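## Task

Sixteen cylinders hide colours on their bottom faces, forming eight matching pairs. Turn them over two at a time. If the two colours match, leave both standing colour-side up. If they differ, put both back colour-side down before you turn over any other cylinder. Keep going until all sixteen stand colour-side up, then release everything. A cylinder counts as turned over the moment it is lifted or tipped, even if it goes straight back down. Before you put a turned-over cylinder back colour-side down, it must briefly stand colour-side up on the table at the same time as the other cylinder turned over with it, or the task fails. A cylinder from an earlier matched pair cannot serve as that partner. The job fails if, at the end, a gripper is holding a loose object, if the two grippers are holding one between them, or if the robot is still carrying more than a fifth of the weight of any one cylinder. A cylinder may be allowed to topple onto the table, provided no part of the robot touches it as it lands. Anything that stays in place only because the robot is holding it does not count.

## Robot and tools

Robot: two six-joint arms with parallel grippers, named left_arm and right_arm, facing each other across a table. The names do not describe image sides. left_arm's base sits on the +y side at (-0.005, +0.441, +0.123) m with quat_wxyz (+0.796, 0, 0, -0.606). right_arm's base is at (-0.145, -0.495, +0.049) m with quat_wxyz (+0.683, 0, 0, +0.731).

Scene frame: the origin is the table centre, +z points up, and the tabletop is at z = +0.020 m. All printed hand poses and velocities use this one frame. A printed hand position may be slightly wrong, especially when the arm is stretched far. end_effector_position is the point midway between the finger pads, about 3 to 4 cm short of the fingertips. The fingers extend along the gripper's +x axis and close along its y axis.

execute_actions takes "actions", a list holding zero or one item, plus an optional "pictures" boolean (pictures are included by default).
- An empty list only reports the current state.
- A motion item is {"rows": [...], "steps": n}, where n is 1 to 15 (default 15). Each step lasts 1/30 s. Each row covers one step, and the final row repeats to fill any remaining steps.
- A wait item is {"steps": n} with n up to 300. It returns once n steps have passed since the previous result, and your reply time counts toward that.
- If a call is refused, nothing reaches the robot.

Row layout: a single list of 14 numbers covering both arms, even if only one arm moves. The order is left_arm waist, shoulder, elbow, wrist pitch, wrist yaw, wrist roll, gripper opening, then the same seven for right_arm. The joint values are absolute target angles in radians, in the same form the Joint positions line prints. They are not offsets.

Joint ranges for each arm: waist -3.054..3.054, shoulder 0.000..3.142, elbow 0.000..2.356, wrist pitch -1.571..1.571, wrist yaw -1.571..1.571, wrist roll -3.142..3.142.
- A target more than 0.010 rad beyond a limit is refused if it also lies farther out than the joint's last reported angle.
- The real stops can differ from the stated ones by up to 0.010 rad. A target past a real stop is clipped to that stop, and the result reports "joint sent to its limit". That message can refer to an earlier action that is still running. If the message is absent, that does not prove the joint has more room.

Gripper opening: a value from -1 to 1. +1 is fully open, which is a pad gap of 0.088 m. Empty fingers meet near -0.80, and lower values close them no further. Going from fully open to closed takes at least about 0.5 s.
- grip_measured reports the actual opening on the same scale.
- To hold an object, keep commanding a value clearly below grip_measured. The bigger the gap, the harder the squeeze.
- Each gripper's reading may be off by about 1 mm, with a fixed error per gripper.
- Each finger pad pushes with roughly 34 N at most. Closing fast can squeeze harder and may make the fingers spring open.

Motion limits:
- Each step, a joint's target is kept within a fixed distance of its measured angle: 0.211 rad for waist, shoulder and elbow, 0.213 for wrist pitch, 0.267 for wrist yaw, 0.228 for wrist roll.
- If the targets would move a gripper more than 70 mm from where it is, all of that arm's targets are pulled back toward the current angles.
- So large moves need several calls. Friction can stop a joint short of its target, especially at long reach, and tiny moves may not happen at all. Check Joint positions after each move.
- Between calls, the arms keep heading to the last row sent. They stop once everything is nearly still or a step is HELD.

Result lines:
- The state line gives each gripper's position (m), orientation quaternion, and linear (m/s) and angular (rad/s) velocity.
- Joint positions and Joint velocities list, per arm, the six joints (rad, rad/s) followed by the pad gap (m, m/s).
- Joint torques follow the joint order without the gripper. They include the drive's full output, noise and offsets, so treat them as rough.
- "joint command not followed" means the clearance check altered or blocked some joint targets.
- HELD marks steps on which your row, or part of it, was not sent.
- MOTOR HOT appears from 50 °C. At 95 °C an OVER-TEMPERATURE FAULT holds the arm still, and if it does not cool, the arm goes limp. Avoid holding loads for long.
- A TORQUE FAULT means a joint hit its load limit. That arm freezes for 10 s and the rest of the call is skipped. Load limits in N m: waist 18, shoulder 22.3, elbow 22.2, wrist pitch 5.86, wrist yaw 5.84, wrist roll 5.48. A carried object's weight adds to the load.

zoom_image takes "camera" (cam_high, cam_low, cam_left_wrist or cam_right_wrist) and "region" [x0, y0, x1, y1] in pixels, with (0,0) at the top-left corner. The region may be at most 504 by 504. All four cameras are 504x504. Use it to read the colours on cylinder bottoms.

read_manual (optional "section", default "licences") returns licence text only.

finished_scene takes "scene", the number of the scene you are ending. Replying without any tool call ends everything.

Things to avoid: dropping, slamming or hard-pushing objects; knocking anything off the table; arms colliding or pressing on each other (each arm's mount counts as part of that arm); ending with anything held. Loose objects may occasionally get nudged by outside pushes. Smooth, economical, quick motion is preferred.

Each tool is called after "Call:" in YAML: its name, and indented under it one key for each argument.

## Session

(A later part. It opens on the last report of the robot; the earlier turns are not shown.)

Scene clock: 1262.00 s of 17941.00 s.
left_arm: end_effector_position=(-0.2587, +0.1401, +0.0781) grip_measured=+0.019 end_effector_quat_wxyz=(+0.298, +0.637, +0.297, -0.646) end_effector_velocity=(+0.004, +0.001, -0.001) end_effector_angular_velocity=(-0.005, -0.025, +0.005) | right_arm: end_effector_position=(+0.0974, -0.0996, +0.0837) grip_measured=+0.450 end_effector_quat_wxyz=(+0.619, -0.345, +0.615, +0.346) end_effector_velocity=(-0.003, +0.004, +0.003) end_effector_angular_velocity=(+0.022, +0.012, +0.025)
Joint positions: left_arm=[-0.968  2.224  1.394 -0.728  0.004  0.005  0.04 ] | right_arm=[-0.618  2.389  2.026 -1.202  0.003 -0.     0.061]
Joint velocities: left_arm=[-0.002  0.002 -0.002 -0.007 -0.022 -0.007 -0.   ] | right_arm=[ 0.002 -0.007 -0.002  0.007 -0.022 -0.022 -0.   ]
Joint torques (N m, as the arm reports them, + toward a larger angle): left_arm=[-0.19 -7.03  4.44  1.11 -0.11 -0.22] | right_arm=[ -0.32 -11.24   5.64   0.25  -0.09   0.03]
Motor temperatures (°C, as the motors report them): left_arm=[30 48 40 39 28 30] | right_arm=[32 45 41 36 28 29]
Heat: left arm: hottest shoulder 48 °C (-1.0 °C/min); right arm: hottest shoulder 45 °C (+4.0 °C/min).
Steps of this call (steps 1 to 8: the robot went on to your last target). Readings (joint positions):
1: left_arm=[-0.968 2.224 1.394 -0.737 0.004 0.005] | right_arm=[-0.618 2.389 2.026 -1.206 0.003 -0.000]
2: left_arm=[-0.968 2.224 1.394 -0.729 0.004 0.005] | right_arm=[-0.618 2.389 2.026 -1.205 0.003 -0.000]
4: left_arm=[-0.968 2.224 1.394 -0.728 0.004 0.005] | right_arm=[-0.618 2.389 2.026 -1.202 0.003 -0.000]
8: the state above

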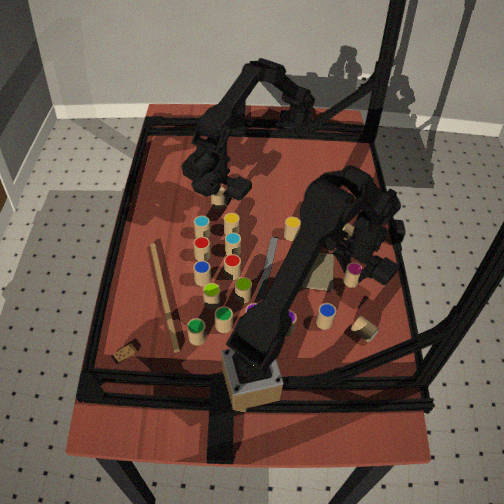

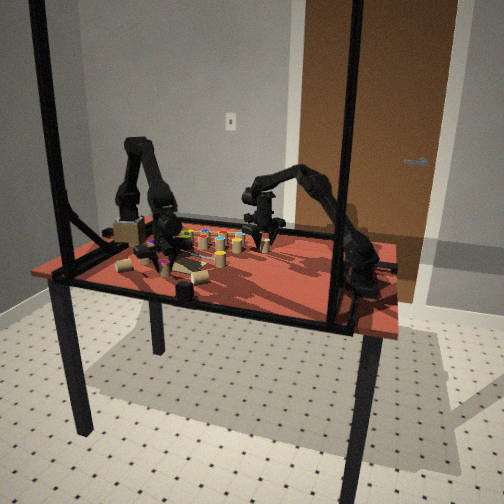

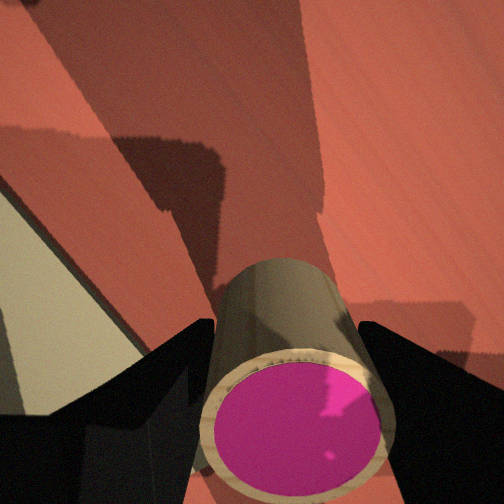

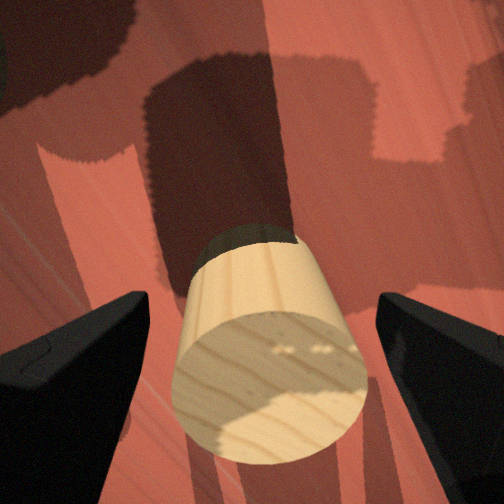

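Call:
execute_actions:
  actions:
    - {"rows":[[-0.97,2.224,1.394,-0.735,0,0,0.3,-0.62,2.395,2.022,-1.2,0,0,-0.4]],"steps":10}
  pictures: false

Call:
execute_actions:
  actions:
    - {"rows":[[-0.97,2.15,1.46,-0.88,0,0,0.3,-0.62,2.38,2.12,-1.3,0,0,-0.4],[-0.97,2.15,1.46,-0.88,0,0,0.3,-0.62,2.38,2.12,-1.3,0,0,-0.4],[-0.97,2.08,1.53,-1.02,0,0,0.3,-0.62,2.33,2.2,-1.42,0,0,-0.4],[-0.97,2.08,1.53,-1.02,0,0,0.3,-0.62,2.33,2.2,-1.42,0,0,-0.4],[-0.97,1.9,1.5,-1.05,0,0,0.3,-0.62,2.15,2.05,-1.4,0,0,-0.4],[-0.97,1.9,1.5,-1.05,0,0,0.3,-0.62,2.15,2.05,-1.4,0,0,-0.4],[-0.97,1.9,1.5,-1.05,0,0,0.3,-0.62,2.15,2.05,-1.4,0,0,-0.4],[-0.97,1.65,1.25,-1.0,0,0,0.3,-0.62,1.9,1.75,-1.3,0,0,-0.4],[-0.97,1.65,1.25,-1.0,0,0,0.3,-0.62,1.9,1.75,-1.3,0,0,-0.4],[-0.97,1.65,1.25,-1.0,0,0,0.3,-0.62,1.9,1.75,-1.3,0,0,-0.4],[-0.97,1.65,1.25,-1.0,0,0,0.3,-0.62,1.9,1.75,-1.3,0,0,-0.4],[-0.8,1.1,0.4,0.3,0,1.571,0.7,-0.62,1.6,1.4,-1.1,0,0,-0.4]],"steps":15}
  pictures: false

Call:
execute_actions:
  actions:
    - {"rows":[[-0.6,1.1,0.4,0.96,0,1.571,0.7,-0.4,1.15,0.9,0.3,0,0,-0.4]],"steps":15}
  pictures: false

Call:
execute_actions:
  actions:
    - {"rows":[[-0.43,1.2,0.3,0.96,0,1.571,0.7,-0.216,1.2,0.9,0.64,0,0,-0.4],[-0.43,1.2,0.3,0.96,0,1.571,0.7,-0.216,1.2,0.9,0.64,0,0,-0.4],[-0.43,1.2,0.3,0.96,0,1.571,0.7,-0.216,1.2,0.9,0.64,0,0,-0.4],[-0.43,1.2,0.3,0.96,0,1.571,0.7,-0.216,1.2,0.9,0.64,0,0,-0.4],[-0.43,1.2,0.3,0.96,0,1.571,0.7,-0.216,1.2,0.9,0.64,0,0,-0.4],[-0.43,1.2,0.3,0.96,0,1.571,0.7,-0.216,1.2,0.9,0.64,0,0,-0.4],[-0.43,1.2,0.3,0.96,0,1.571,0.7,-0.216,1.2,0.9,0.64,0,0,-0.4],[-0.43,1.3,0.34,0.96,0,1.571,0.7,-0.216,1.27,0.7,0.64,0,0,-0.4]],"steps":15}
  pictures: false

Call:
execute_actions:
  actions:
    - {"rows":[[-0.43,1.42,0.41,1.0,0,1.571,0.7,-0.216,1.39,0.75,0.633,0,0,-0.4]],"steps":11}
  pictures: false

Call:
execute_actions:
  actions:
    - {"rows":[[-0.43,1.51,0.48,1.03,0,1.571,0.7,-0.216,1.39,0.75,0.633,0,0,-0.4],[-0.43,1.51,0.48,1.03,0,1.571,0.7,-0.216,1.39,0.75,0.633,0,0,-0.4],[-0.43,1.57,0.54,1.03,0,1.571,0.7,-0.216,1.39,0.75,0.633,0,0,-0.4],[-0.43,1.57,0.54,1.03,0,1.571,0.7,-0.216,1.39,0.75,0.633,0,0,-0.4],[-0.43,1.63,0.605,1.025,0,1.571,0.7,-0.216,1.39,0.75,0.633,0,0,-0.4],[-0.43,1.63,0.605,1.025,0,1.571,0.7,-0.216,1.39,0.75,0.633,0,0,-0.4],[-0.43,1.695,0.674,1.021,0,1.571,0.7,-0.216,1.39,0.75,0.633,0,0,-0.4],[-0.43,1.695,0.674,1.021,0,1.571,0.7,-0.216,1.39,0.75,0.633,0,0,-0.4],[-0.43,1.76,0.748,1.015,0,1.571,0.7,-0.216,1.39,0.75,0.633,0,0,-0.4]],"steps":14}
  pictures: false

Call:
execute_actions:
  actions:
    - {"rows":[[-0.43,1.76,0.748,1.015,0,1.571,-0.4,-0.216,1.39,0.75,0.633,0,0,-0.4]],"steps":10}
  pictures: false

Call:
execute_actions:
  actions:
    - {"rows":[[-0.43,1.76,0.748,1.015,0,1.571,-0.4,-0.216,1.39,0.75,0.633,0,0,0.7],[-0.43,1.76,0.748,1.015,0,1.571,-0.4,-0.216,1.39,0.75,0.633,0,0,0.7],[-0.43,1.76,0.748,1.015,0,1.571,-0.4,-0.216,1.39,0.75,0.633,0,0,0.7],[-0.43,1.76,0.748,1.015,0,1.571,-0.4,-0.216,1.39,0.75,0.633,0,0,0.7],[-0.43,1.76,0.748,1.015,0,1.571,-0.4,-0.216,1.39,0.75,0.633,0,0,0.7],[-0.43,1.76,0.748,1.015,0,1.571,-0.4,-0.216,1.39,0.75,0.633,0,0,0.7],[-0.43,1.6,0.57,1.03,0,1.571,-0.4,-0.216,1.39,0.75,0.633,0,0,0.7],[-0.43,1.6,0.57,1.03,0,1.571,-0.4,-0.216,1.39,0.75,0.633,0,0,0.7],[-0.43,1.51,0.48,1.03,0,1.571,-0.4,-0.216,1.27,0.63,0.64,0,0,0.7],[-0.43,1.51,0.48,1.03,0,1.571,-0.4,-0.216,1.27,0.63,0.64,0,0,0.7],[-0.43,1.42,0.41,1.0,0,1.571,-0.4,-0.216,1.27,0.63,0.64,0,0,0.7]],"steps":13}
  pictures: false

Call:
execute_actions:
  actions:
    - {"rows":[[-1.2,1.2,0.5,-0.91,0,0,-0.4,-0.216,0.8,0.4,0.4,0,0,0.7]],"steps":15}
  pictures: false

Call:
execute_actions:
  actions:
    - {"rows":[[-1.2,1.3,0.64,-0.91,0,0,-0.4,-0.216,0.8,0.4,0.4,0,0,0.7]],"steps":15}
  pictures: false

Call:
execute_actions:
  actions:
    - {"steps":8}

Scene clock: 1282.33 s of 17941.00 s.
left_arm: end_effector_position=(-0.2575, +0.1413, +0.0779) grip_measured=+0.287 end_effector_quat_wxyz=(+0.297, +0.639, +0.297, -0.644) end_effector_velocity=(+0.005, +0.006, -0.002) end_effector_angular_velocity=(+0.020, -0.026, -0.010) | right_arm: end_effector_position=(+0.0970, -0.0995, +0.0826) grip_measured=+0.004 end_effector_quat_wxyz=(+0.618, -0.345, +0.616, +0.346) end_effector_velocity=(+0.001, +0.001, +0.000) end_effector_angular_velocity=(+0.010, +0.002, +0.005)
Joint positions: left_arm=[-0.969  2.224  1.394 -0.735  0.002  0.004  0.053] | right_arm=[-0.618  2.391  2.025 -1.201 -0.001 -0.     0.039]
Joint velocities: left_arm=[-0.002  0.002 -0.007 -0.022 -0.007  0.007  0.006] | right_arm=[-0.002 -0.002 -0.002  0.007 -0.007 -0.007 -0.   ]
Joint torques (N m, as the arm reports them, + toward a larger angle): left_arm=[-0.13 -8.59  5.44  0.49 -0.04 -0.18] | right_arm=[ -0.21 -11.83   6.04   0.16  -0.03   0.02]
Motor temperatures (°C, as the motors report them): left_arm=[30 50 39 38 28 30] | right_arm=[32 48 40 35 28 29]
Heat: left arm: hottest shoulder 50 °C (-2.0 °C/min); right arm: hottest shoulder 48 °C (+7.0 °C/min). Fold the left arm in close to its base before you think long.
MOTOR HOT: a motor of the left arm reached 50 °C. Now the hottest motor of the left arm, joint 2 (shoulder), reports 50 °C. The temperature limit of the motors' drives, at which the controller stops that arm, is 95 °C. To cool a motor, set the load down, stop pushing, or move to a pose that needs little force.
Steps of this call (steps 1 to 30: the robot went on to your last target; steps 31 to 600: nothing new was sent; steps 601 to 610: all 10 steps of this action). Readings (joint positions):
601: left_arm=[-0.969 2.224 1.394 -0.725 0.002 0.004] | right_arm=[-0.618 2.391 2.025 -1.201 0.002 -0.000]
602: left_arm=[-0.969 2.224 1.394 -0.726 0.002 0.004] | right_arm=[-0.618 2.391 2.025 -1.201 0.003 -0.000]
604: left_arm=[-0.969 2.224 1.394 -0.728 0.002 0.004] | right_arm=[-0.618 2.391 2.025 -1.201 0.001 -0.000]
608: left_arm=[-0.969 2.224 1.394 -0.735 0.002 0.004] | right_arm=[-0.618 2.391 2.025 -1.201 -0.001 -0.000]
610: the state above

Scene clock: 1282.83 s of 17941.00 s.
left_arm: end_effector_position=(-0.1849, +0.1583, +0.2380) grip_measured=+0.623 end_effector_quat_wxyz=(+0.330, +0.539, +0.170, -0.756) end_effector_velocity=(+0.357, -0.098, +0.143) end_effector_angular_velocity=(-2.179, +0.281, -0.876) | right_arm: end_effector_position=(+0.0557, -0.1669, +0.2222) grip_measured=+0.004 end_effector_quat_wxyz=(+0.695, -0.295, +0.527, +0.390) end_effector_velocity=(-0.204, -0.333, +0.130) end_effector_angular_velocity=(+0.334, -0.199, +0.007)
Joint positions: left_arm=[-0.836  1.516  1.076 -0.747 -0.     0.267  0.07 ] | right_arm=[-0.618  1.78   1.625 -1.143 -0.001 -0.     0.039]
Joint velocities: left_arm=[ 0.984 -1.946 -1.912  1.956 -0.168  2.073  0.064] | right_arm=[-0.002 -1.824 -1.795  0.359 -0.007 -0.007 -0.   ]
Joint torques (N m, as the arm reports them, + toward a larger angle): left_arm=[-2.86 -6.12  5.45  1.2   0.2   0.21] | right_arm=[ -0.14 -10.42   4.61   0.32  -0.02   0.02]
Motor temperatures (°C, as the motors report them): left_arm=[30 50 39 38 28 30] | right_arm=[32 48 40 35 28 29]
Heat: left arm: hottest shoulder 50 °C (-2.0 °C/min); right arm: hottest shoulder 48 °C (+7.1 °C/min). Fold the left arm in close to its base before you think long.
MOTOR HOT: still on. Now the hottest motor of the left arm, joint 2 (shoulder), reports 50 °C; a drive's own limit is 95 °C.
Steps of this call (steps 1 to 15: all 15 steps of this action). Readings (joint positions):
1: left_arm=[-0.969 2.218 1.405 -0.766 0.002 0.004] | right_arm=[-0.618 2.392 2.041 -1.223 -0.001 -0.000]
2: left_arm=[-0.969 2.212 1.416 -0.813 0.002 0.004] | right_arm=[-0.618 2.393 2.058 -1.253 -0.001 -0.000]
4: left_arm=[-0.969 2.174 1.457 -0.923 0.002 0.004] | right_arm=[-0.618 2.392 2.119 -1.343 -0.001 -0.000]
8: left_arm=[-0.969 1.978 1.450 -0.985 0.002 0.004] | right_arm=[-0.618 2.217 2.033 -1.357 -0.001 -0.000]
15: the state above

Scene clock: 1283.33 s of 17941.00 s.
left_arm: end_effector_position=(-0.1099, +0.1371, +0.2476) grip_measured=+0.700 end_effector_quat_wxyz=(+0.329, +0.499, -0.372, -0.710) end_effector_velocity=(-0.064, -0.202, +0.420) end_effector_angular_velocity=(-2.645, -1.079, -0.955) | right_arm: end_effector_position=(-0.0274, -0.1510, +0.2969) grip_measured=+0.004 end_effector_quat_wxyz=(+0.793, -0.129, +0.181, +0.567) end_effector_velocity=(+0.050, +0.145, +0.258) end_effector_angular_velocity=(+1.557, -0.525, +0.001)
Joint positions: left_arm=[-0.603  1.111  0.399  0.23  -0.005  1.311  0.073] | right_arm=[-0.399  1.162  0.909 -0.196 -0.002  0.     0.039]
Joint velocities: left_arm=[ 0.007 -0.046 -0.007  2.117 -0.022  2.117 -0.   ] | right_arm=[-0.002 -0.007 -0.261  1.897 -0.007  0.007 -0.   ]
Joint torques (N m, as the arm reports them, + toward a larger angle): left_arm=[ 0.24 -3.95  7.44  2.01  0.21  0.11] | right_arm=[-0.14 -5.95  8.71  2.06  0.04  0.01]
Motor temperatures (°C, as the motors report them): left_arm=[30 50 39 38 28 30] | right_arm=[32 48 40 35 28 29]
Heat: left arm: hottest shoulder 50 °C (-2.0 °C/min); right arm: hottest shoulder 48 °C (+7.0 °C/min). Fold the left arm in close to its base before you think long.
MOTOR HOT: still on. Now the hottest motor of the left arm, joint 2 (shoulder), reports 50 °C; a drive's own limit is 95 °C.
Steps of this call (steps 1 to 15: all 15 steps of this action). Readings (joint positions):
1: left_arm=[-0.794 1.452 1.013 -0.682 0.005 0.339] | right_arm=[-0.604 1.721 1.565 -1.111 0.013 -0.000]
2: left_arm=[-0.734 1.389 0.951 -0.615 0.007 0.407] | right_arm=[-0.564 1.663 1.506 -1.044 0.018 -0.000]
4: left_arm=[-0.638 1.262 0.828 -0.482 -0.006 0.543] | right_arm=[-0.461 1.549 1.386 -0.902 -0.001 -0.000]
8: left_arm=[-0.604 1.115 0.590 -0.208 -0.005 0.821] | right_arm=[-0.392 1.300 1.135 -0.642 -0.007 0.000]
15: the state above

Scene clock: 1283.83 s of 17941.00 s.
left_arm: end_effector_position=(-0.0631, +0.0896, +0.3126) grip_measured=+0.700 end_effector_quat_wxyz=(+0.456, +0.460, -0.535, -0.543) end_effector_velocity=(+0.001, -0.007, +0.004) end_effector_angular_velocity=(-0.059, +0.017, +0.010) | right_arm: end_effector_position=(-0.0865, -0.1000, +0.3267) grip_measured=+0.004 end_effector_quat_wxyz=(+0.757, +0.008, -0.009, +0.653) end_effector_velocity=(+0.000, +0.001, -0.056) end_effector_angular_velocity=(+0.030, -0.012, +0.005)
Joint positions: left_arm=[-0.433  1.291  0.335  0.945 -0.001  1.565  0.073] | right_arm=[-0.217  1.277  0.698  0.603 -0.003 -0.     0.039]
Joint velocities: left_arm=[ 0.002  0.076 -0.002  0.139 -0.007 -0.007 -0.   ] | right_arm=[-0.002  0.105 -0.193  0.33  -0.007 -0.007  0.   ]
Joint torques (N m, as the arm reports them, + toward a larger angle): left_arm=[ 0.24 -3.3   7.18  2.23  0.07  0.08] | right_arm=[-0.11 -7.03  9.13  2.35  0.05  0.02]
Motor temperatures (°C, as the motors report them): left_arm=[30 50 39 38 28 30] | right_arm=[32 48 40 35 28 29]
Heat: left arm: hottest shoulder 50 °C (-2.0 °C/min); right arm: hottest shoulder 48 °C (+7.1 °C/min). Fold the left arm in close to its base before you think long.
MOTOR HOT: still on. Now the hottest motor of the left arm, joint 2 (shoulder), reports 50 °C; a drive's own limit is 95 °C.
Steps of this call (steps 1 to 15: all 15 steps of this action). Readings (joint positions):
1: left_arm=[-0.579 1.123 0.387 0.313 0.013 1.382] | right_arm=[-0.381 1.167 0.904 -0.131 0.016 -0.000]
2: left_arm=[-0.531 1.137 0.374 0.386 0.010 1.441] | right_arm=[-0.336 1.173 0.904 -0.061 0.016 -0.000]
4: left_arm=[-0.462 1.173 0.336 0.503 -0.002 1.510] | right_arm=[-0.255 1.186 0.904 0.070 -0.006 -0.000]
8: left_arm=[-0.435 1.217 0.303 0.761 -0.001 1.555] | right_arm=[-0.217 1.203 0.880 0.344 -0.004 -0.000]
15: the state above

Scene clock: 1284.20 s of 17941.00 s.
left_arm: end_effector_position=(-0.0665, +0.0680, +0.3085) grip_measured=+0.700 end_effector_quat_wxyz=(+0.455, +0.461, -0.534, -0.543) end_effector_velocity=(-0.000, -0.002, +0.006) end_effector_angular_velocity=(-0.018, -0.005, +0.005) | right_arm: end_effector_position=(-0.0833, -0.0790, +0.3085) grip_measured=+0.004 end_effector_quat_wxyz=(+0.757, -0.005, +0.006, +0.653) end_effector_velocity=(-0.002, +0.001, +0.005) end_effector_angular_velocity=(+0.004, -0.023, +0.010)
Joint positions: left_arm=[-0.432  1.413  0.401  0.997 -0.001  1.566  0.073] | right_arm=[-0.217  1.384  0.737  0.63  -0.003 -0.     0.039]
Joint velocities: left_arm=[-0.002  0.002  0.012  0.007 -0.007  0.007  0.   ] | right_arm=[ 0.002 -0.002  0.012 -0.007 -0.007 -0.022 -0.   ]
Joint torques (N m, as the arm reports them, + toward a larger angle): left_arm=[ 0.19 -3.65  7.3   2.18  0.06  0.09] | right_arm=[ 0.04 -5.53  8.69  1.62  0.06  0.03]
Motor temperatures (°C, as the motors report them): left_arm=[30 50 39 38 28 30] | right_arm=[32 48 40 35 28 29]
Heat: left arm: hottest shoulder 50 °C (-2.0 °C/min); right arm: hottest shoulder 48 °C (+7.0 °C/min). Fold the left arm in close to its base before you think long.
MOTOR HOT: still on. Now the hottest motor of the left arm, joint 2 (shoulder), reports 50 °C; a drive's own limit is 95 °C.
Steps of this call (steps 1 to 11: all 11 steps of this action). Readings (joint positions):
1: left_arm=[-0.433 1.313 0.345 0.962 -0.001 1.565] | right_arm=[-0.217 1.295 0.699 0.618 -0.003 -0.000]
2: left_arm=[-0.433 1.345 0.364 0.977 -0.001 1.565] | right_arm=[-0.217 1.316 0.713 0.628 -0.003 -0.000]
4: left_arm=[-0.432 1.391 0.392 0.986 -0.001 1.566] | right_arm=[-0.217 1.355 0.735 0.630 -0.003 -0.000]
8: left_arm=[-0.432 1.412 0.399 0.995 -0.001 1.566] | right_arm=[-0.217 1.383 0.737 0.628 -0.003 -0.000]
11: the state above

Scene clock: 1284.67 s of 17941.00 s.
left_arm: end_effector_position=(-0.0806, -0.0178, +0.3102) grip_measured=+0.700 end_effector_quat_wxyz=(+0.459, +0.457, -0.538, -0.540) end_effector_velocity=(-0.004, -0.026, -0.014) end_effector_angular_velocity=(+0.033, +0.002, +0.005) | right_arm: end_effector_position=(-0.0833, -0.0789, +0.3087) grip_measured=+0.004 end_effector_quat_wxyz=(+0.757, -0.005, +0.006, +0.653) end_effector_velocity=(-0.000, -0.001, +0.001) end_effector_angular_velocity=(+0.006, -0.008, +0.015)
Joint positions: left_arm=[-0.432  1.747  0.731  1.016 -0.001  1.566  0.073] | right_arm=[-0.217  1.384  0.738  0.63  -0.003 -0.     0.039]
Joint velocities: left_arm=[-0.002  0.11   0.1   -0.022 -0.007 -0.007 -0.   ] | right_arm=[-0.007 -0.002 -0.002  0.007 -0.022 -0.007 -0.   ]
Joint torques (N m, as the arm reports them, + toward a larger angle): left_arm=[ 0.2  -6.12  7.35  1.99  0.07  0.08] | right_arm=[ 0.08 -5.34  8.66  1.63  0.05  0.03]
Motor temperatures (°C, as the motors report them): left_arm=[30 50 39 38 28 30] | right_arm=[32 48 40 35 28 29]
Heat: left arm: hottest shoulder 50 °C (-1.0 °C/min); right arm: hottest shoulder 48 °C (+7.1 °C/min). Fold the left arm in close to its base before you think long.
MOTOR HOT: still on. Now the hottest motor of the left arm, joint 2 (shoulder), reports 50 °C; a drive's own limit is 95 °C.
Steps of this call (steps 1 to 14: all 14 steps of this action). Readings (joint positions):
1: left_arm=[-0.432 1.427 0.412 1.005 -0.001 1.566] | right_arm=[-0.217 1.384 0.737 0.630 -0.003 -0.000]
2: left_arm=[-0.432 1.451 0.430 1.015 -0.001 1.566] | right_arm=[-0.217 1.384 0.737 0.630 -0.003 -0.000]
4: left_arm=[-0.432 1.511 0.485 1.021 -0.001 1.566] | right_arm=[-0.217 1.384 0.738 0.630 -0.003 -0.000]
8: left_arm=[-0.432 1.633 0.609 1.022 -0.001 1.566] | right_arm=[-0.217 1.384 0.738 0.630 -0.003 -0.000]
14: the state above

Scene clock: 1285.00 s of 17941.00 s.
left_arm: end_effector_position=(-0.0809, -0.0197, +0.3104) grip_measured=+0.027 end_effector_quat_wxyz=(+0.459, +0.457, -0.538, -0.540) end_effector_velocity=(+0.002, +0.000, -0.005) end_effector_angular_velocity=(+0.021, -0.011, +0.010) | right_arm: end_effector_position=(-0.0833, -0.0788, +0.3094) grip_measured=+0.004 end_effector_quat_wxyz=(+0.757, -0.005, +0.005, +0.653) end_effector_velocity=(-0.000, -0.001, -0.002) end_effector_angular_velocity=(-0.010, -0.021, +0.005)
Joint positions: left_arm=[-0.432  1.753  0.739  1.015 -0.001  1.566  0.04 ] | right_arm=[-0.217  1.384  0.739  0.632 -0.003 -0.     0.039]
Joint velocities: left_arm=[ 0.002 -0.002 -0.002 -0.022 -0.007  0.007 -0.   ] | right_arm=[-0.002 -0.002 -0.002 -0.007 -0.007 -0.022  0.   ]
Joint torques (N m, as the arm reports them, + toward a larger angle): left_arm=[ 0.16 -5.74  7.49  2.05  0.07  0.07] | right_arm=[ 0.12 -5.4   8.57  1.5   0.06  0.03]
Motor temperatures (°C, as the motors report them): left_arm=[30 50 39 38 28 30] | right_arm=[32 48 40 35 28 29]
Heat: left arm: hottest shoulder 50 °C (-1.0 °C/min); right arm: hottest shoulder 48 °C (+7.1 °C/min). Fold the left arm in close to its base before you think long.
MOTOR HOT: still on. Now the hottest motor of the left arm, joint 2 (shoulder), reports 50 °C; a drive's own limit is 95 °C.
Steps of this call (steps 1 to 10: all 10 steps of this action). Readings (joint positions):
1: left_arm=[-0.432 1.749 0.734 1.016 -0.001 1.566] | right_arm=[-0.217 1.384 0.738 0.630 -0.003 -0.000]
2: left_arm=[-0.432 1.750 0.735 1.016 -0.001 1.566] | right_arm=[-0.217 1.384 0.738 0.630 -0.003 -0.000]
4: left_arm=[-0.432 1.752 0.738 1.016 -0.001 1.566] | right_arm=[-0.217 1.384 0.738 0.630 -0.003 -0.000]
8: left_arm=[-0.432 1.753 0.739 1.015 -0.001 1.566] | right_arm=[-0.217 1.384 0.739 0.632 -0.003 -0.000]
10: the state above

Scene clock: 1285.43 s of 17941.00 s.
left_arm: end_effector_position=(-0.0687, +0.0538, +0.3097) grip_measured=+0.027 end_effector_quat_wxyz=(+0.456, +0.460, -0.535, -0.542) end_effector_velocity=(+0.029, +0.189, +0.041) end_effector_angular_velocity=(-0.129, +0.043, -0.010) | right_arm: end_effector_position=(-0.0868, -0.1017, +0.3067) grip_measured=+0.695 end_effector_quat_wxyz=(+0.757, -0.002, +0.002, +0.654) end_effector_velocity=(-0.011, -0.055, +0.014) end_effector_angular_velocity=(+0.077, -0.034, +0.020)
Joint positions: left_arm=[-0.432  1.474  0.453  1.01  -0.001  1.566  0.04 ] | right_arm=[-0.217  1.293  0.651  0.637 -0.002 -0.     0.073]
Joint velocities: left_arm=[-0.002 -0.852 -0.667 -0.051  0.007 -0.022 -0.   ] | right_arm=[-0.002 -0.242 -0.183  0.022 -0.022 -0.022  0.002]
Joint torques (N m, as the arm reports them, + toward a larger angle): left_arm=[ 0.19 -3.86  7.18  1.83  0.08  0.08] | right_arm=[ 0.04 -5.84  6.55  1.54  0.05  0.02]
Motor temperatures (°C, as the motors report them): left_arm=[30 50 39 38 28 30] | right_arm=[32 48 40 35 28 29]
Heat: left arm: hottest shoulder 50 °C (-1.0 °C/min); right arm: hottest shoulder 48 °C (+7.0 °C/min). Fold the left arm in close to its base before you think long.
MOTOR HOT: still on. Now the hottest motor of the left arm, joint 2 (shoulder), reports 50 °C; a drive's own limit is 95 °C.
Steps of this call (steps 1 to 13: all 13 steps of this action). Readings (joint positions):
1: left_arm=[-0.432 1.753 0.739 1.015 -0.001 1.566] | right_arm=[-0.217 1.384 0.739 0.632 -0.003 -0.000]
2: left_arm=[-0.432 1.753 0.739 1.015 -0.001 1.566] | right_arm=[-0.217 1.384 0.739 0.632 -0.003 -0.000]
4: left_arm=[-0.432 1.753 0.739 1.015 -0.001 1.566] | right_arm=[-0.217 1.384 0.739 0.632 -0.003 -0.000]
8: left_arm=[-0.432 1.696 0.668 1.016 -0.001 1.566] | right_arm=[-0.217 1.384 0.739 0.632 -0.003 -0.000]
13: the state above

Scene clock: 1285.93 s of 17941.00 s.
left_arm: end_effector_position=(-0.2693, +0.2374, +0.2390) grip_measured=+0.026 end_effector_quat_wxyz=(+0.206, +0.357, -0.191, -0.891) end_effector_velocity=(+0.122, +0.253, -0.374) end_effector_angular_velocity=(+2.643, -0.573, +0.815) | right_arm: end_effector_position=(-0.1007, -0.1942, +0.3026) grip_measured=+0.700 end_effector_quat_wxyz=(+0.757, -0.000, +0.000, +0.654) end_effector_velocity=(-0.000, -0.000, -0.002) end_effector_angular_velocity=(-0.010, -0.021, +0.005)
Joint positions: left_arm=[-1.182  1.208  0.502  0.115  0.006  0.632  0.04 ] | right_arm=[-0.217  0.805  0.405  0.4   -0.002 -0.     0.073]
Joint velocities: left_arm=[-0.393 -0.002 -0.002 -2.059 -0.037 -2.117 -0.002] | right_arm=[-0.002 -0.002 -0.002 -0.007 -0.007 -0.022  0.   ]
Joint torques (N m, as the arm reports them, + toward a larger angle): left_arm=[ 0.98 -4.35  6.87  1.9  -0.1  -0.26] | right_arm=[ 0.01 -2.91  7.2   1.47  0.02  0.03]
Motor temperatures (°C, as the motors report them): left_arm=[30 50 39 38 28 30] | right_arm=[32 47 40 36 28 29]
Heat: left arm: hottest shoulder 50 °C (-1.0 °C/min); right arm: hottest shoulder 47 °C (+6.1 °C/min). Fold the left arm in close to its base before you think long.
MOTOR HOT: still on. Now the hottest motor of the left arm, joint 2 (shoulder), reports 50 °C; a drive's own limit is 95 °C.
Steps of this call (steps 1 to 15: all 15 steps of this action). Readings (joint positions):
1: left_arm=[-0.449 1.435 0.448 0.964 -0.015 1.528] | right_arm=[-0.217 1.261 0.627 0.604 -0.002 -0.000]
2: left_arm=[-0.492 1.394 0.453 0.898 -0.018 1.473] | right_arm=[-0.217 1.207 0.584 0.544 -0.002 -0.000]
4: left_arm=[-0.599 1.311 0.468 0.797 -0.010 1.359] | right_arm=[-0.217 1.078 0.479 0.455 -0.002 -0.000]
8: left_arm=[-0.847 1.214 0.502 0.564 -0.005 1.095] | right_arm=[-0.217 0.870 0.399 0.411 -0.002 -0.000]
15: the state above

Scene clock: 1286.43 s of 17941.00 s.
left_arm: end_effector_position=(-0.1587, +0.3266, +0.1587) grip_measured=+0.025 end_effector_quat_wxyz=(+0.225, +0.652, +0.215, -0.692) end_effector_velocity=(+0.159, +0.118, -0.014) end_effector_angular_velocity=(+0.546, -0.736, +0.049) | right_arm: end_effector_position=(-0.1007, -0.1942, +0.3027) grip_measured=+0.700 end_effector_quat_wxyz=(+0.757, -0.000, -0.000, +0.654) end_effector_velocity=(-0.000, -0.000, +0.001) end_effector_angular_velocity=(+0.008, +0.006, +0.005)
Joint positions: left_arm=[-1.197  1.298  0.631 -0.846  0.005  0.01   0.04 ] | right_arm=[-0.217  0.805  0.405  0.4   -0.002 -0.     0.073]
Joint velocities: left_arm=[-0.002  0.012 -0.002 -0.901 -0.007 -0.051 -0.   ] | right_arm=[-0.002 -0.002 -0.002  0.007 -0.007  0.007 -0.   ]
Joint torques (N m, as the arm reports them, + toward a larger angle): left_arm=[-0.26 -2.99  7.16  1.12 -0.13 -0.24] | right_arm=[-0.05 -2.93  7.18  1.43  0.06  0.05]
Motor temperatures (°C, as the motors report them): left_arm=[30 49 39 38 28 30] | right_arm=[32 47 40 36 28 29]
Heat: left arm: hottest shoulder 49 °C (-2.0 °C/min); right arm: hottest shoulder 47 °C (+6.0 °C/min). Fold the left arm in close to its base before you think long.
MOTOR HOT: still on. Now the hottest motor of the left arm, joint 2 (shoulder), reports 49 °C; a drive's own limit is 95 °C.
Steps of this call (steps 1 to 15: all 15 steps of this action). Readings (joint positions):
1: left_arm=[-1.190 1.222 0.520 0.036 0.005 0.563] | right_arm=[-0.217 0.805 0.405 0.400 -0.002 -0.000]
2: left_arm=[-1.193 1.248 0.549 -0.031 0.005 0.493] | right_arm=[-0.217 0.805 0.405 0.400 -0.002 -0.000]
4: left_arm=[-1.195 1.284 0.599 -0.152 0.004 0.354] | right_arm=[-0.217 0.805 0.405 0.400 -0.002 -0.000]
8: left_arm=[-1.196 1.290 0.631 -0.416 0.005 0.098] | right_arm=[-0.217 0.805 0.405 0.400 -0.002 -0.000]
15: the state above

Scene clock: 1286.70 s of 17941.00 s.
left_arm: end_effector_position=(-0.1487, +0.3341, +0.1586) grip_measured=+0.025 end_effector_quat_wxyz=(+0.220, +0.671, +0.223, -0.672) end_effector_velocity=(+0.002, +0.003, +0.002) end_effector_angular_velocity=(+0.013, -0.005, +0.005) | right_arm: end_effector_position=(-0.1007, -0.1942, +0.3027) grip_measured=+0.700 end_effector_quat_wxyz=(+0.757, -0.000, -0.000, +0.654) end_effector_velocity=(-0.001, -0.000, -0.005) end_effector_angular_velocity=(-0.025, -0.018, +0.015)
Joint positions: left_arm=[-1.197  1.298  0.632 -0.905  0.005  0.005  0.04 ] | right_arm=[-0.217  0.805  0.405  0.4   -0.002 -0.     0.073]
Joint velocities: left_arm=[-0.002 -0.007  0.002 -0.022  0.007 -0.007 -0.   ] | right_arm=[-0.007 -0.002 -0.002 -0.022 -0.022 -0.022 -0.   ]
Joint torques (N m, as the arm reports them, + toward a larger angle): left_arm=[-0.27 -2.98  6.89  0.3  -0.13 -0.23] | right_arm=[ 0.06 -2.92  7.19  1.41  0.04  0.01]
Motor temperatures (°C, as the motors report them): left_arm=[30 49 39 38 28 30] | right_arm=[32 47 40 36 28 29]
Heat: left arm: hottest shoulder 49 °C (-2.0 °C/min); right arm: hottest shoulder 47 °C (+6.1 °C/min). Fold the left arm in close to its base before you think long.
MOTOR HOT: still on. Now the hottest motor of the left arm, joint 2 (shoulder), reports 49 °C; a drive's own limit is 95 °C.
Steps of this call (steps 1 to 8: the robot went on to your last target). Readings (joint positions):
1: left_arm=[-1.197 1.298 0.631 -0.867 0.005 0.009] | right_arm=[-0.217 0.805 0.405 0.400 -0.002 -0.000]
2: left_arm=[-1.197 1.298 0.631 -0.878 0.005 0.007] | right_arm=[-0.217 0.805 0.405 0.400 -0.002 -0.000]
4: left_arm=[-1.197 1.298 0.632 -0.894 0.005 0.006] | right_arm=[-0.217 0.805 0.405 0.400 -0.002 -0.000]
8: the state above

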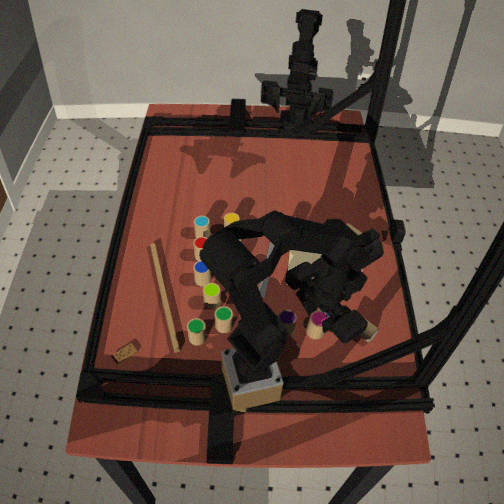

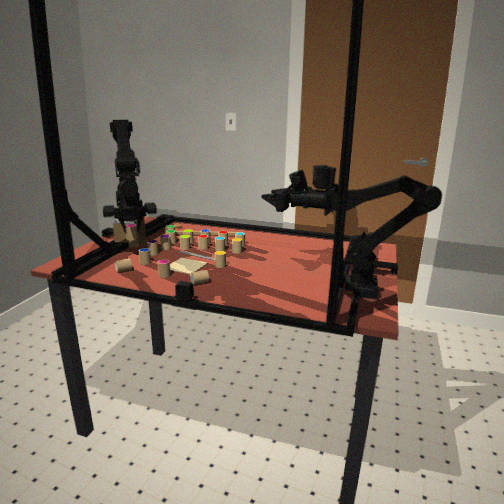

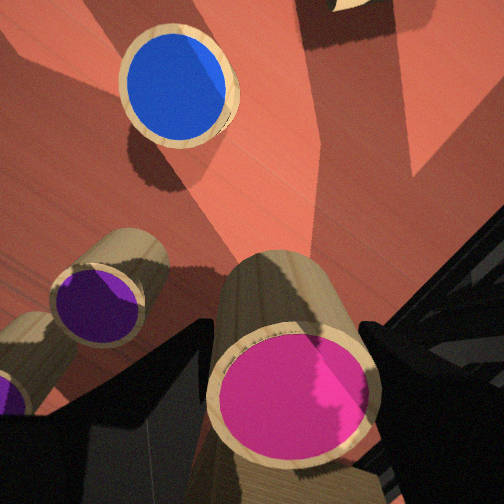

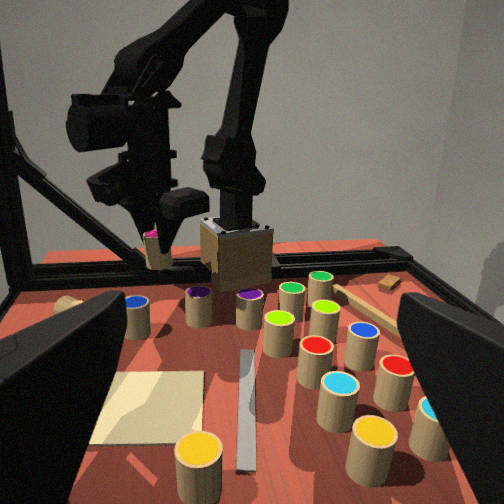

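Call:
execute_actions:
  actions:
    - {"rows":[[-1.2,1.3,0.64,-0.91,0,-0.3,-0.4,-0.216,0.8,0.4,0.4,0,0,0.7],[-1.2,1.3,0.64,-0.91,0,-0.3,-0.4,-0.216,0.8,0.4,0.4,0,0,0.7],[-1.2,1.33,0.612,-0.855,0,-0.3,-0.4,-0.216,0.8,0.4,0.4,0,0,0.7],[-1.2,1.36,0.585,-0.8,0,-0.3,-0.4,-0.216,0.8,0.4,0.4,0,0,0.7],[-1.2,1.39,0.56,-0.745,0,-0.3,-0.4,-0.216,0.8,0.4,0.4,0,0,0.7],[-1.2,1.42,0.537,-0.69,0,-0.3,-0.4,-0.216,0.8,0.4,0.4,0,0,0.7],[-1.2,1.45,0.515,-0.637,0,-0.3,-0.4,-0.216,0.8,0.4,0.4,0,0,0.7],[-1.2,1.48,0.495,-0.587,0,-0.3,-0.4,-0.216,0.8,0.4,0.4,0,0,0.7],[-1.2,1.505,0.479,-0.545,0,-0.3,-0.4,-0.216,0.8,0.4,0.4,0,0,0.7],[-1.2,1.525,0.467,-0.513,0,-0.3,-0.4,-0.216,0.8,0.4,0.4,0,0,0.7],[-1.2,1.541,0.4585,-0.4885,0,-0.3,-0.4,-0.216,0.8,0.4,0.4,0,0,0.7],[-1.2,1.555,0.45,-0.47,0,-0.3,-0.4,-0.216,0.8,0.4,0.4,0,0,0.7],[-1.2,1.568,0.443,-0.452,0,-0.3,-0.4,-0.216,0.8,0.4,0.4,0,0,0.7]],"steps":15}
  pictures: false

Call:
execute_actions:
  actions:
    - {"steps":6}

Scene clock: 1294.37 s of 17941.00 s.
left_arm: end_effector_position=(-0.1478, +0.3350, +0.0825) grip_measured=+0.020 end_effector_quat_wxyz=(+0.316, +0.636, +0.321, -0.627) end_effector_velocity=(+0.019, +0.016, -0.012) end_effector_angular_velocity=(+0.066, -0.076, -0.010) | right_arm: end_effector_position=(-0.1007, -0.1943, +0.3024) grip_measured=+0.700 end_effector_quat_wxyz=(+0.757, -0.000, +0.000, +0.654) end_effector_velocity=(-0.000, -0.000, +0.001) end_effector_angular_velocity=(+0.006, -0.008, +0.005)
Joint positions: left_arm=[-1.199  1.549  0.456 -0.491  0.004 -0.294  0.04 ] | right_arm=[-0.217  0.805  0.404  0.4   -0.002 -0.     0.073]
Joint velocities: left_arm=[-0.002  0.046 -0.032 -0.022  0.007  0.007 -0.   ] | right_arm=[-0.002 -0.002 -0.002  0.007 -0.007 -0.007  0.   ]
Joint torques (N m, as the arm reports them, + toward a larger angle): left_arm=[-0.15 -2.38  3.16  1.71 -0.13 -0.24] | right_arm=[ 0.06 -2.87  7.22  1.44  0.04  0.02]
Motor temperatures (°C, as the motors report them): left_arm=[30 48 39 37 28 30] | right_arm=[32 45 40 37 28 29]
Heat: left arm: hottest shoulder 48 °C (-1.0 °C/min); right arm: hottest shoulder 45 °C (+4.0 °C/min). Fold the left arm in close to its base before you think long.
MOTOR HOT: still on. Now the hottest motor of the left arm, joint 2 (shoulder), reports 48 °C; a drive's own limit is 95 °C.
Steps of this call (steps 1 to 30: the robot went on to your last target; steps 31 to 215: nothing new was sent; steps 216 to 230: all 15 steps of this action). Readings (joint positions):
216: left_arm=[-1.198 1.298 0.633 -0.909 0.004 -0.055] | right_arm=[-0.217 0.805 0.405 0.400 -0.002 -0.000]
217: left_arm=[-1.198 1.298 0.633 -0.909 0.004 -0.128] | right_arm=[-0.217 0.805 0.405 0.400 -0.002 -0.000]
219: left_arm=[-1.198 1.312 0.623 -0.871 0.004 -0.222] | right_arm=[-0.217 0.805 0.405 0.400 -0.002 -0.000]
223: left_arm=[-1.199 1.410 0.552 -0.692 0.004 -0.280] | right_arm=[-0.217 0.805 0.405 0.400 -0.002 -0.000]
230: the state above

Scene clock: 1294.57 s of 17941.00 s.
left_arm: end_effector_position=(-0.1485, +0.3344, +0.0823) grip_measured=+0.019 end_effector_quat_wxyz=(+0.317, +0.634, +0.321, -0.629) end_effector_velocity=(-0.012, -0.007, -0.000) end_effector_angular_velocity=(-0.034, +0.057, +0.005) | right_arm: end_effector_position=(-0.1007, -0.1943, +0.3024) grip_measured=+0.700 end_effector_quat_wxyz=(+0.757, -0.000, +0.000, +0.654) end_effector_velocity=(+0.001, -0.001, -0.007) end_effector_angular_velocity=(-0.018, -0.005, +0.000)
Joint positions: left_arm=[-1.199  1.549  0.454 -0.484  0.004 -0.294  0.04 ] | right_arm=[-0.217  0.805  0.404  0.4   -0.002 -0.     0.073]
Joint velocities: left_arm=[-0.002 -0.002 -0.002  0.066  0.007 -0.007  0.   ] | right_arm=[-0.007 -0.002 -0.012 -0.007 -0.007 -0.007 -0.   ]
Joint torques (N m, as the arm reports them, + toward a larger angle): left_arm=[-0.12 -1.67  3.03  2.65 -0.11 -0.24] | right_arm=[-0.01 -2.8   7.23  1.42  0.06  0.02]
Motor temperatures (°C, as the motors report them): left_arm=[30 48 39 37 28 30] | right_arm=[32 45 40 37 28 29]
Heat: left arm: hottest shoulder 48 °C (-1.0 °C/min); right arm: hottest shoulder 45 °C (+3.0 °C/min). Fold the left arm in close to its base before you think long.
MOTOR HOT: still on. Now the hottest motor of the left arm, joint 2 (shoulder), reports 48 °C; a drive's own limit is 95 °C.
Steps of this call (steps 1 to 6: the robot went on to your last target). Readings (joint positions):
1: left_arm=[-1.199 1.550 0.455 -0.491 0.004 -0.294] | right_arm=[-0.217 0.805 0.404 0.400 -0.002 -0.000]
2: left_arm=[-1.199 1.549 0.455 -0.492 0.004 -0.294] | right_arm=[-0.217 0.805 0.404 0.400 -0.002 -0.000]
4: left_arm=[-1.199 1.549 0.454 -0.489 0.004 -0.294] | right_arm=[-0.217 0.805 0.404 0.400 -0.002 -0.000]
6: the state above

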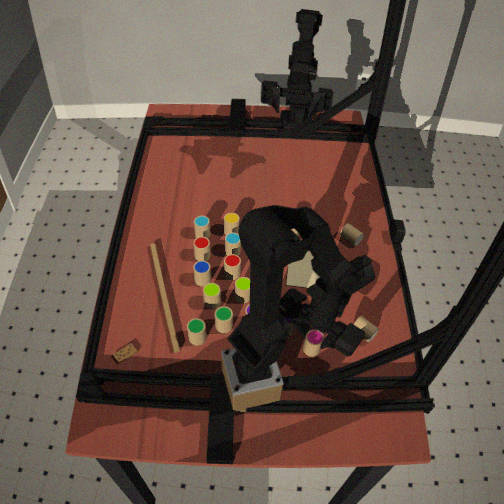

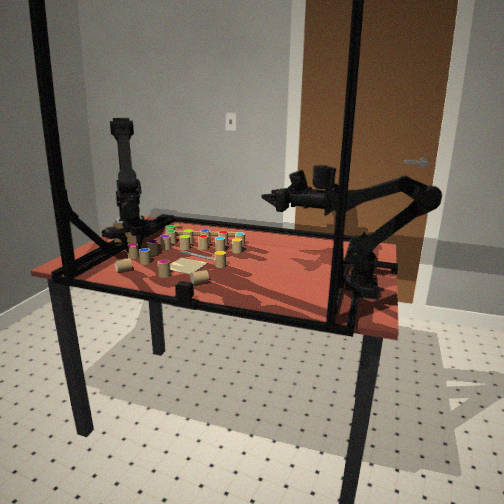

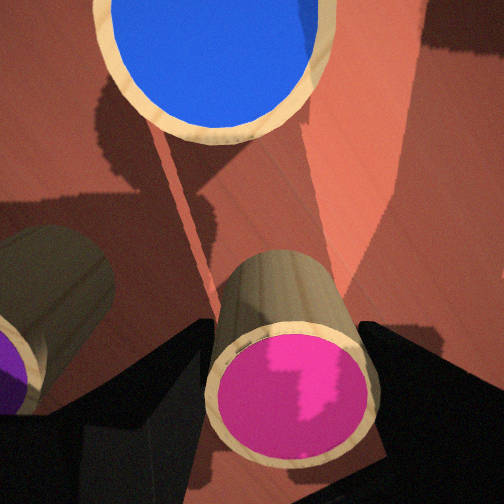

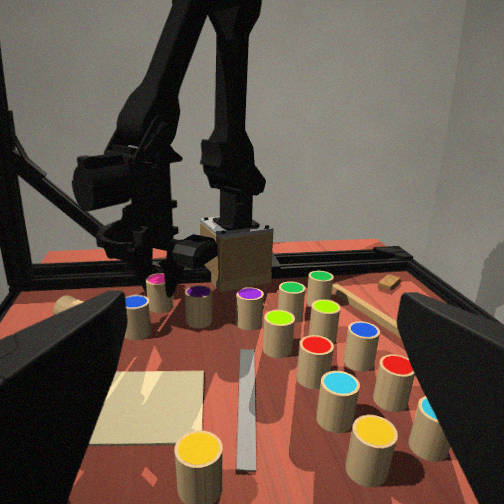

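Call:
execute_actions:
  actions:
    - {"rows":[[-1.2,1.548,0.455,-0.478,0,-0.3,0.3,-0.216,0.8,0.4,0.4,0,0,0.7]],"steps":8}
  pictures: false

Call:
execute_actions:
  actions:
    - {"rows":[[-1.2,1.48,0.495,-0.587,0,-0.3,0.3,-0.216,0.8,0.4,0.4,0,0,0.7],[-1.2,1.48,0.495,-0.587,0,-0.3,0.3,-0.216,0.8,0.4,0.4,0,0,0.7],[-1.2,1.39,0.56,-0.745,0,-0.3,0.3,-0.216,0.8,0.4,0.4,0,0,0.7],[-1.2,1.39,0.56,-0.745,0,-0.3,0.3,-0.216,0.8,0.4,0.4,0,0,0.7],[-1.2,1.3,0.64,-0.91,0,-0.3,0.3,-0.216,0.8,0.4,0.4,0,0,0.7],[-1.2,1.3,0.64,-0.91,0,-0.3,0.3,-0.216,0.8,0.4,0.4,0,0,0.7],[-1.2,1.3,0.64,-0.91,0,-0.3,0.3,-0.216,0.8,0.4,0.4,0,0,0.7],[-1.0,1.0,0.64,-0.91,0,-0.3,0.3,-0.216,0.8,0.4,0.4,0,0,0.7]],"steps":15}

Scene clock: 1299.07 s of 17941.00 s.
left_arm: end_effector_position=(-0.1497, +0.3335, +0.0822) grip_measured=+0.283 end_effector_quat_wxyz=(+0.318, +0.630, +0.320, -0.632) end_effector_velocity=(+0.007, +0.005, -0.000) end_effector_angular_velocity=(+0.016, -0.034, +0.000) | right_arm: end_effector_position=(-0.1007, -0.1944, +0.3025) grip_measured=+0.700 end_effector_quat_wxyz=(+0.757, -0.000, -0.000, +0.654) end_effector_velocity=(+0.002, -0.000, -0.003) end_effector_angular_velocity=(-0.013, -0.005, -0.010)
Joint positions: left_arm=[-1.199  1.547  0.453 -0.475  0.004 -0.295  0.053] | right_arm=[-0.217  0.804  0.404  0.4   -0.002 -0.     0.073]
Joint velocities: left_arm=[-0.007 -0.002 -0.002 -0.037 -0.007 -0.007 -0.001] | right_arm=[-0.002  0.002 -0.002 -0.007  0.007 -0.007 -0.   ]
Joint torques (N m, as the arm reports them, + toward a larger angle): left_arm=[-0.12 -3.42  4.69  0.39 -0.1  -0.23] | right_arm=[ 0.01 -2.82  7.32  1.43  0.01  0.02]
Motor temperatures (°C, as the motors report them): left_arm=[30 47 39 38 28 30] | right_arm=[32 44 40 37 28 29]
Heat: left arm: hottest shoulder 47 °C (-1.0 °C/min); right arm: hottest shoulder 44 °C (+2.0 °C/min).
MOTOR HOT: cleared. Now the hottest motor of the left arm, joint 2 (shoulder), reports 47 °C.
Steps of this call (steps 1 to 30: the robot went on to your last target; steps 31 to 127: nothing new was sent; steps 128 to 135: all 8 steps of this action). Readings (joint positions):
128: left_arm=[-1.199 1.548 0.453 -0.475 0.004 -0.295] | right_arm=[-0.217 0.804 0.404 0.400 -0.002 -0.000]
129: left_arm=[-1.199 1.547 0.453 -0.475 0.004 -0.295] | right_arm=[-0.217 0.804 0.404 0.400 -0.002 -0.000]
131: left_arm=[-1.199 1.547 0.453 -0.472 0.004 -0.295] | right_arm=[-0.217 0.804 0.404 0.400 -0.002 -0.000]
135: the state above

Scene clock: 1299.57 s of 17941.00 s.
left_arm: end_effector_position=(-0.1356, +0.2973, +0.2084) grip_measured=+0.300 end_effector_quat_wxyz=(+0.402, +0.491, +0.347, -0.690) end_effector_velocity=(+0.025, +0.009, +0.021) end_effector_angular_velocity=(-0.038, +0.028, +0.065) | right_arm: end_effector_position=(-0.1007, -0.1944, +0.3025) grip_measured=+0.700 end_effector_quat_wxyz=(+0.757, -0.000, -0.000, +0.654) end_effector_velocity=(-0.000, -0.000, -0.002) end_effector_angular_velocity=(-0.010, -0.021, +0.005)
Joint positions: left_arm=[-1.007  1.014  0.64  -0.904 -0.001 -0.296  0.054] | right_arm=[-0.217  0.804  0.404  0.4   -0.002 -0.     0.073]
Joint velocities: left_arm=[ 0.056 -0.173 -0.002 -0.125 -0.007 -0.007  0.   ] | right_arm=[-0.002 -0.002 -0.002 -0.007 -0.007 -0.022 -0.   ]
Joint torques (N m, as the arm reports them, + toward a larger angle): left_arm=[ 0.14 -2.14  6.89  0.85 -0.01 -0.2 ] | right_arm=[ 0.02 -2.85  7.23  1.43  0.04  0.02]
Motor temperatures (°C, as the motors report them): left_arm=[30 47 39 38 28 30] | right_arm=[32 44 40 37 28 29]
Heat: left arm: hottest shoulder 47 °C (-1.0 °C/min); right arm: hottest shoulder 44 °C (+2.0 °C/min).
Steps of this call (steps 1 to 15: all 15 steps of this action). Readings (joint positions):
1: left_arm=[-1.199 1.539 0.459 -0.499 0.004 -0.295] | right_arm=[-0.217 0.804 0.404 0.400 -0.002 -0.000]
2: left_arm=[-1.199 1.525 0.467 -0.537 0.004 -0.295] | right_arm=[-0.217 0.804 0.404 0.400 -0.002 -0.000]
4: left_arm=[-1.199 1.464 0.505 -0.654 0.004 -0.295] | right_arm=[-0.217 0.804 0.404 0.400 -0.002 -0.000]
8: left_arm=[-1.170 1.301 0.614 -0.837 0.012 -0.296] | right_arm=[-0.217 0.804 0.404 0.400 -0.002 -0.000]
15: the state above

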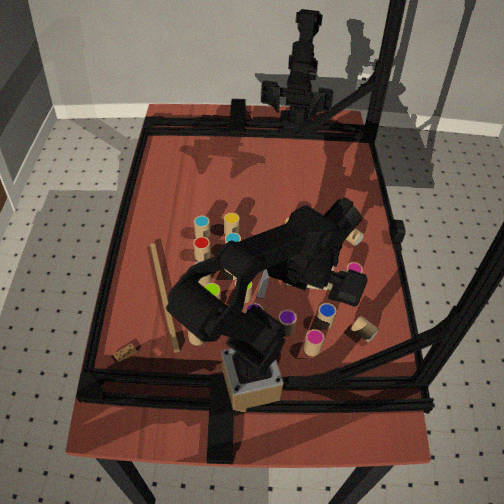

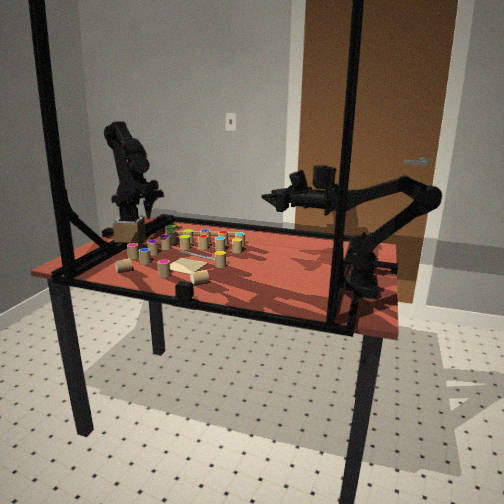

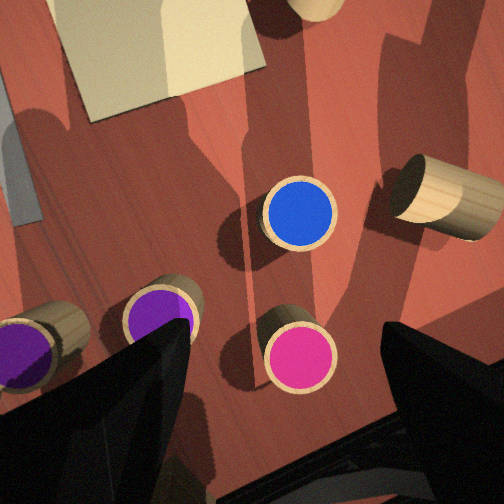

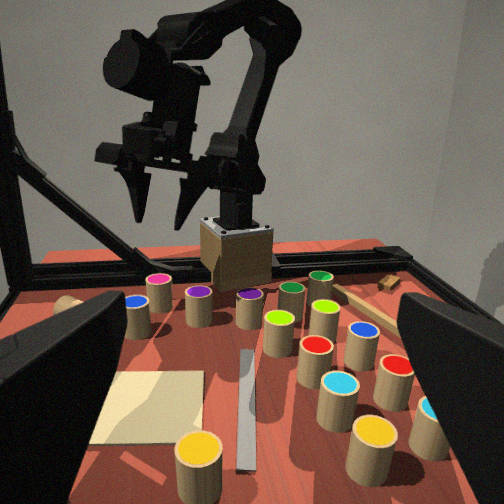

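Call:
finished_scene:
  scene: 1

The scene is finished: the task was done.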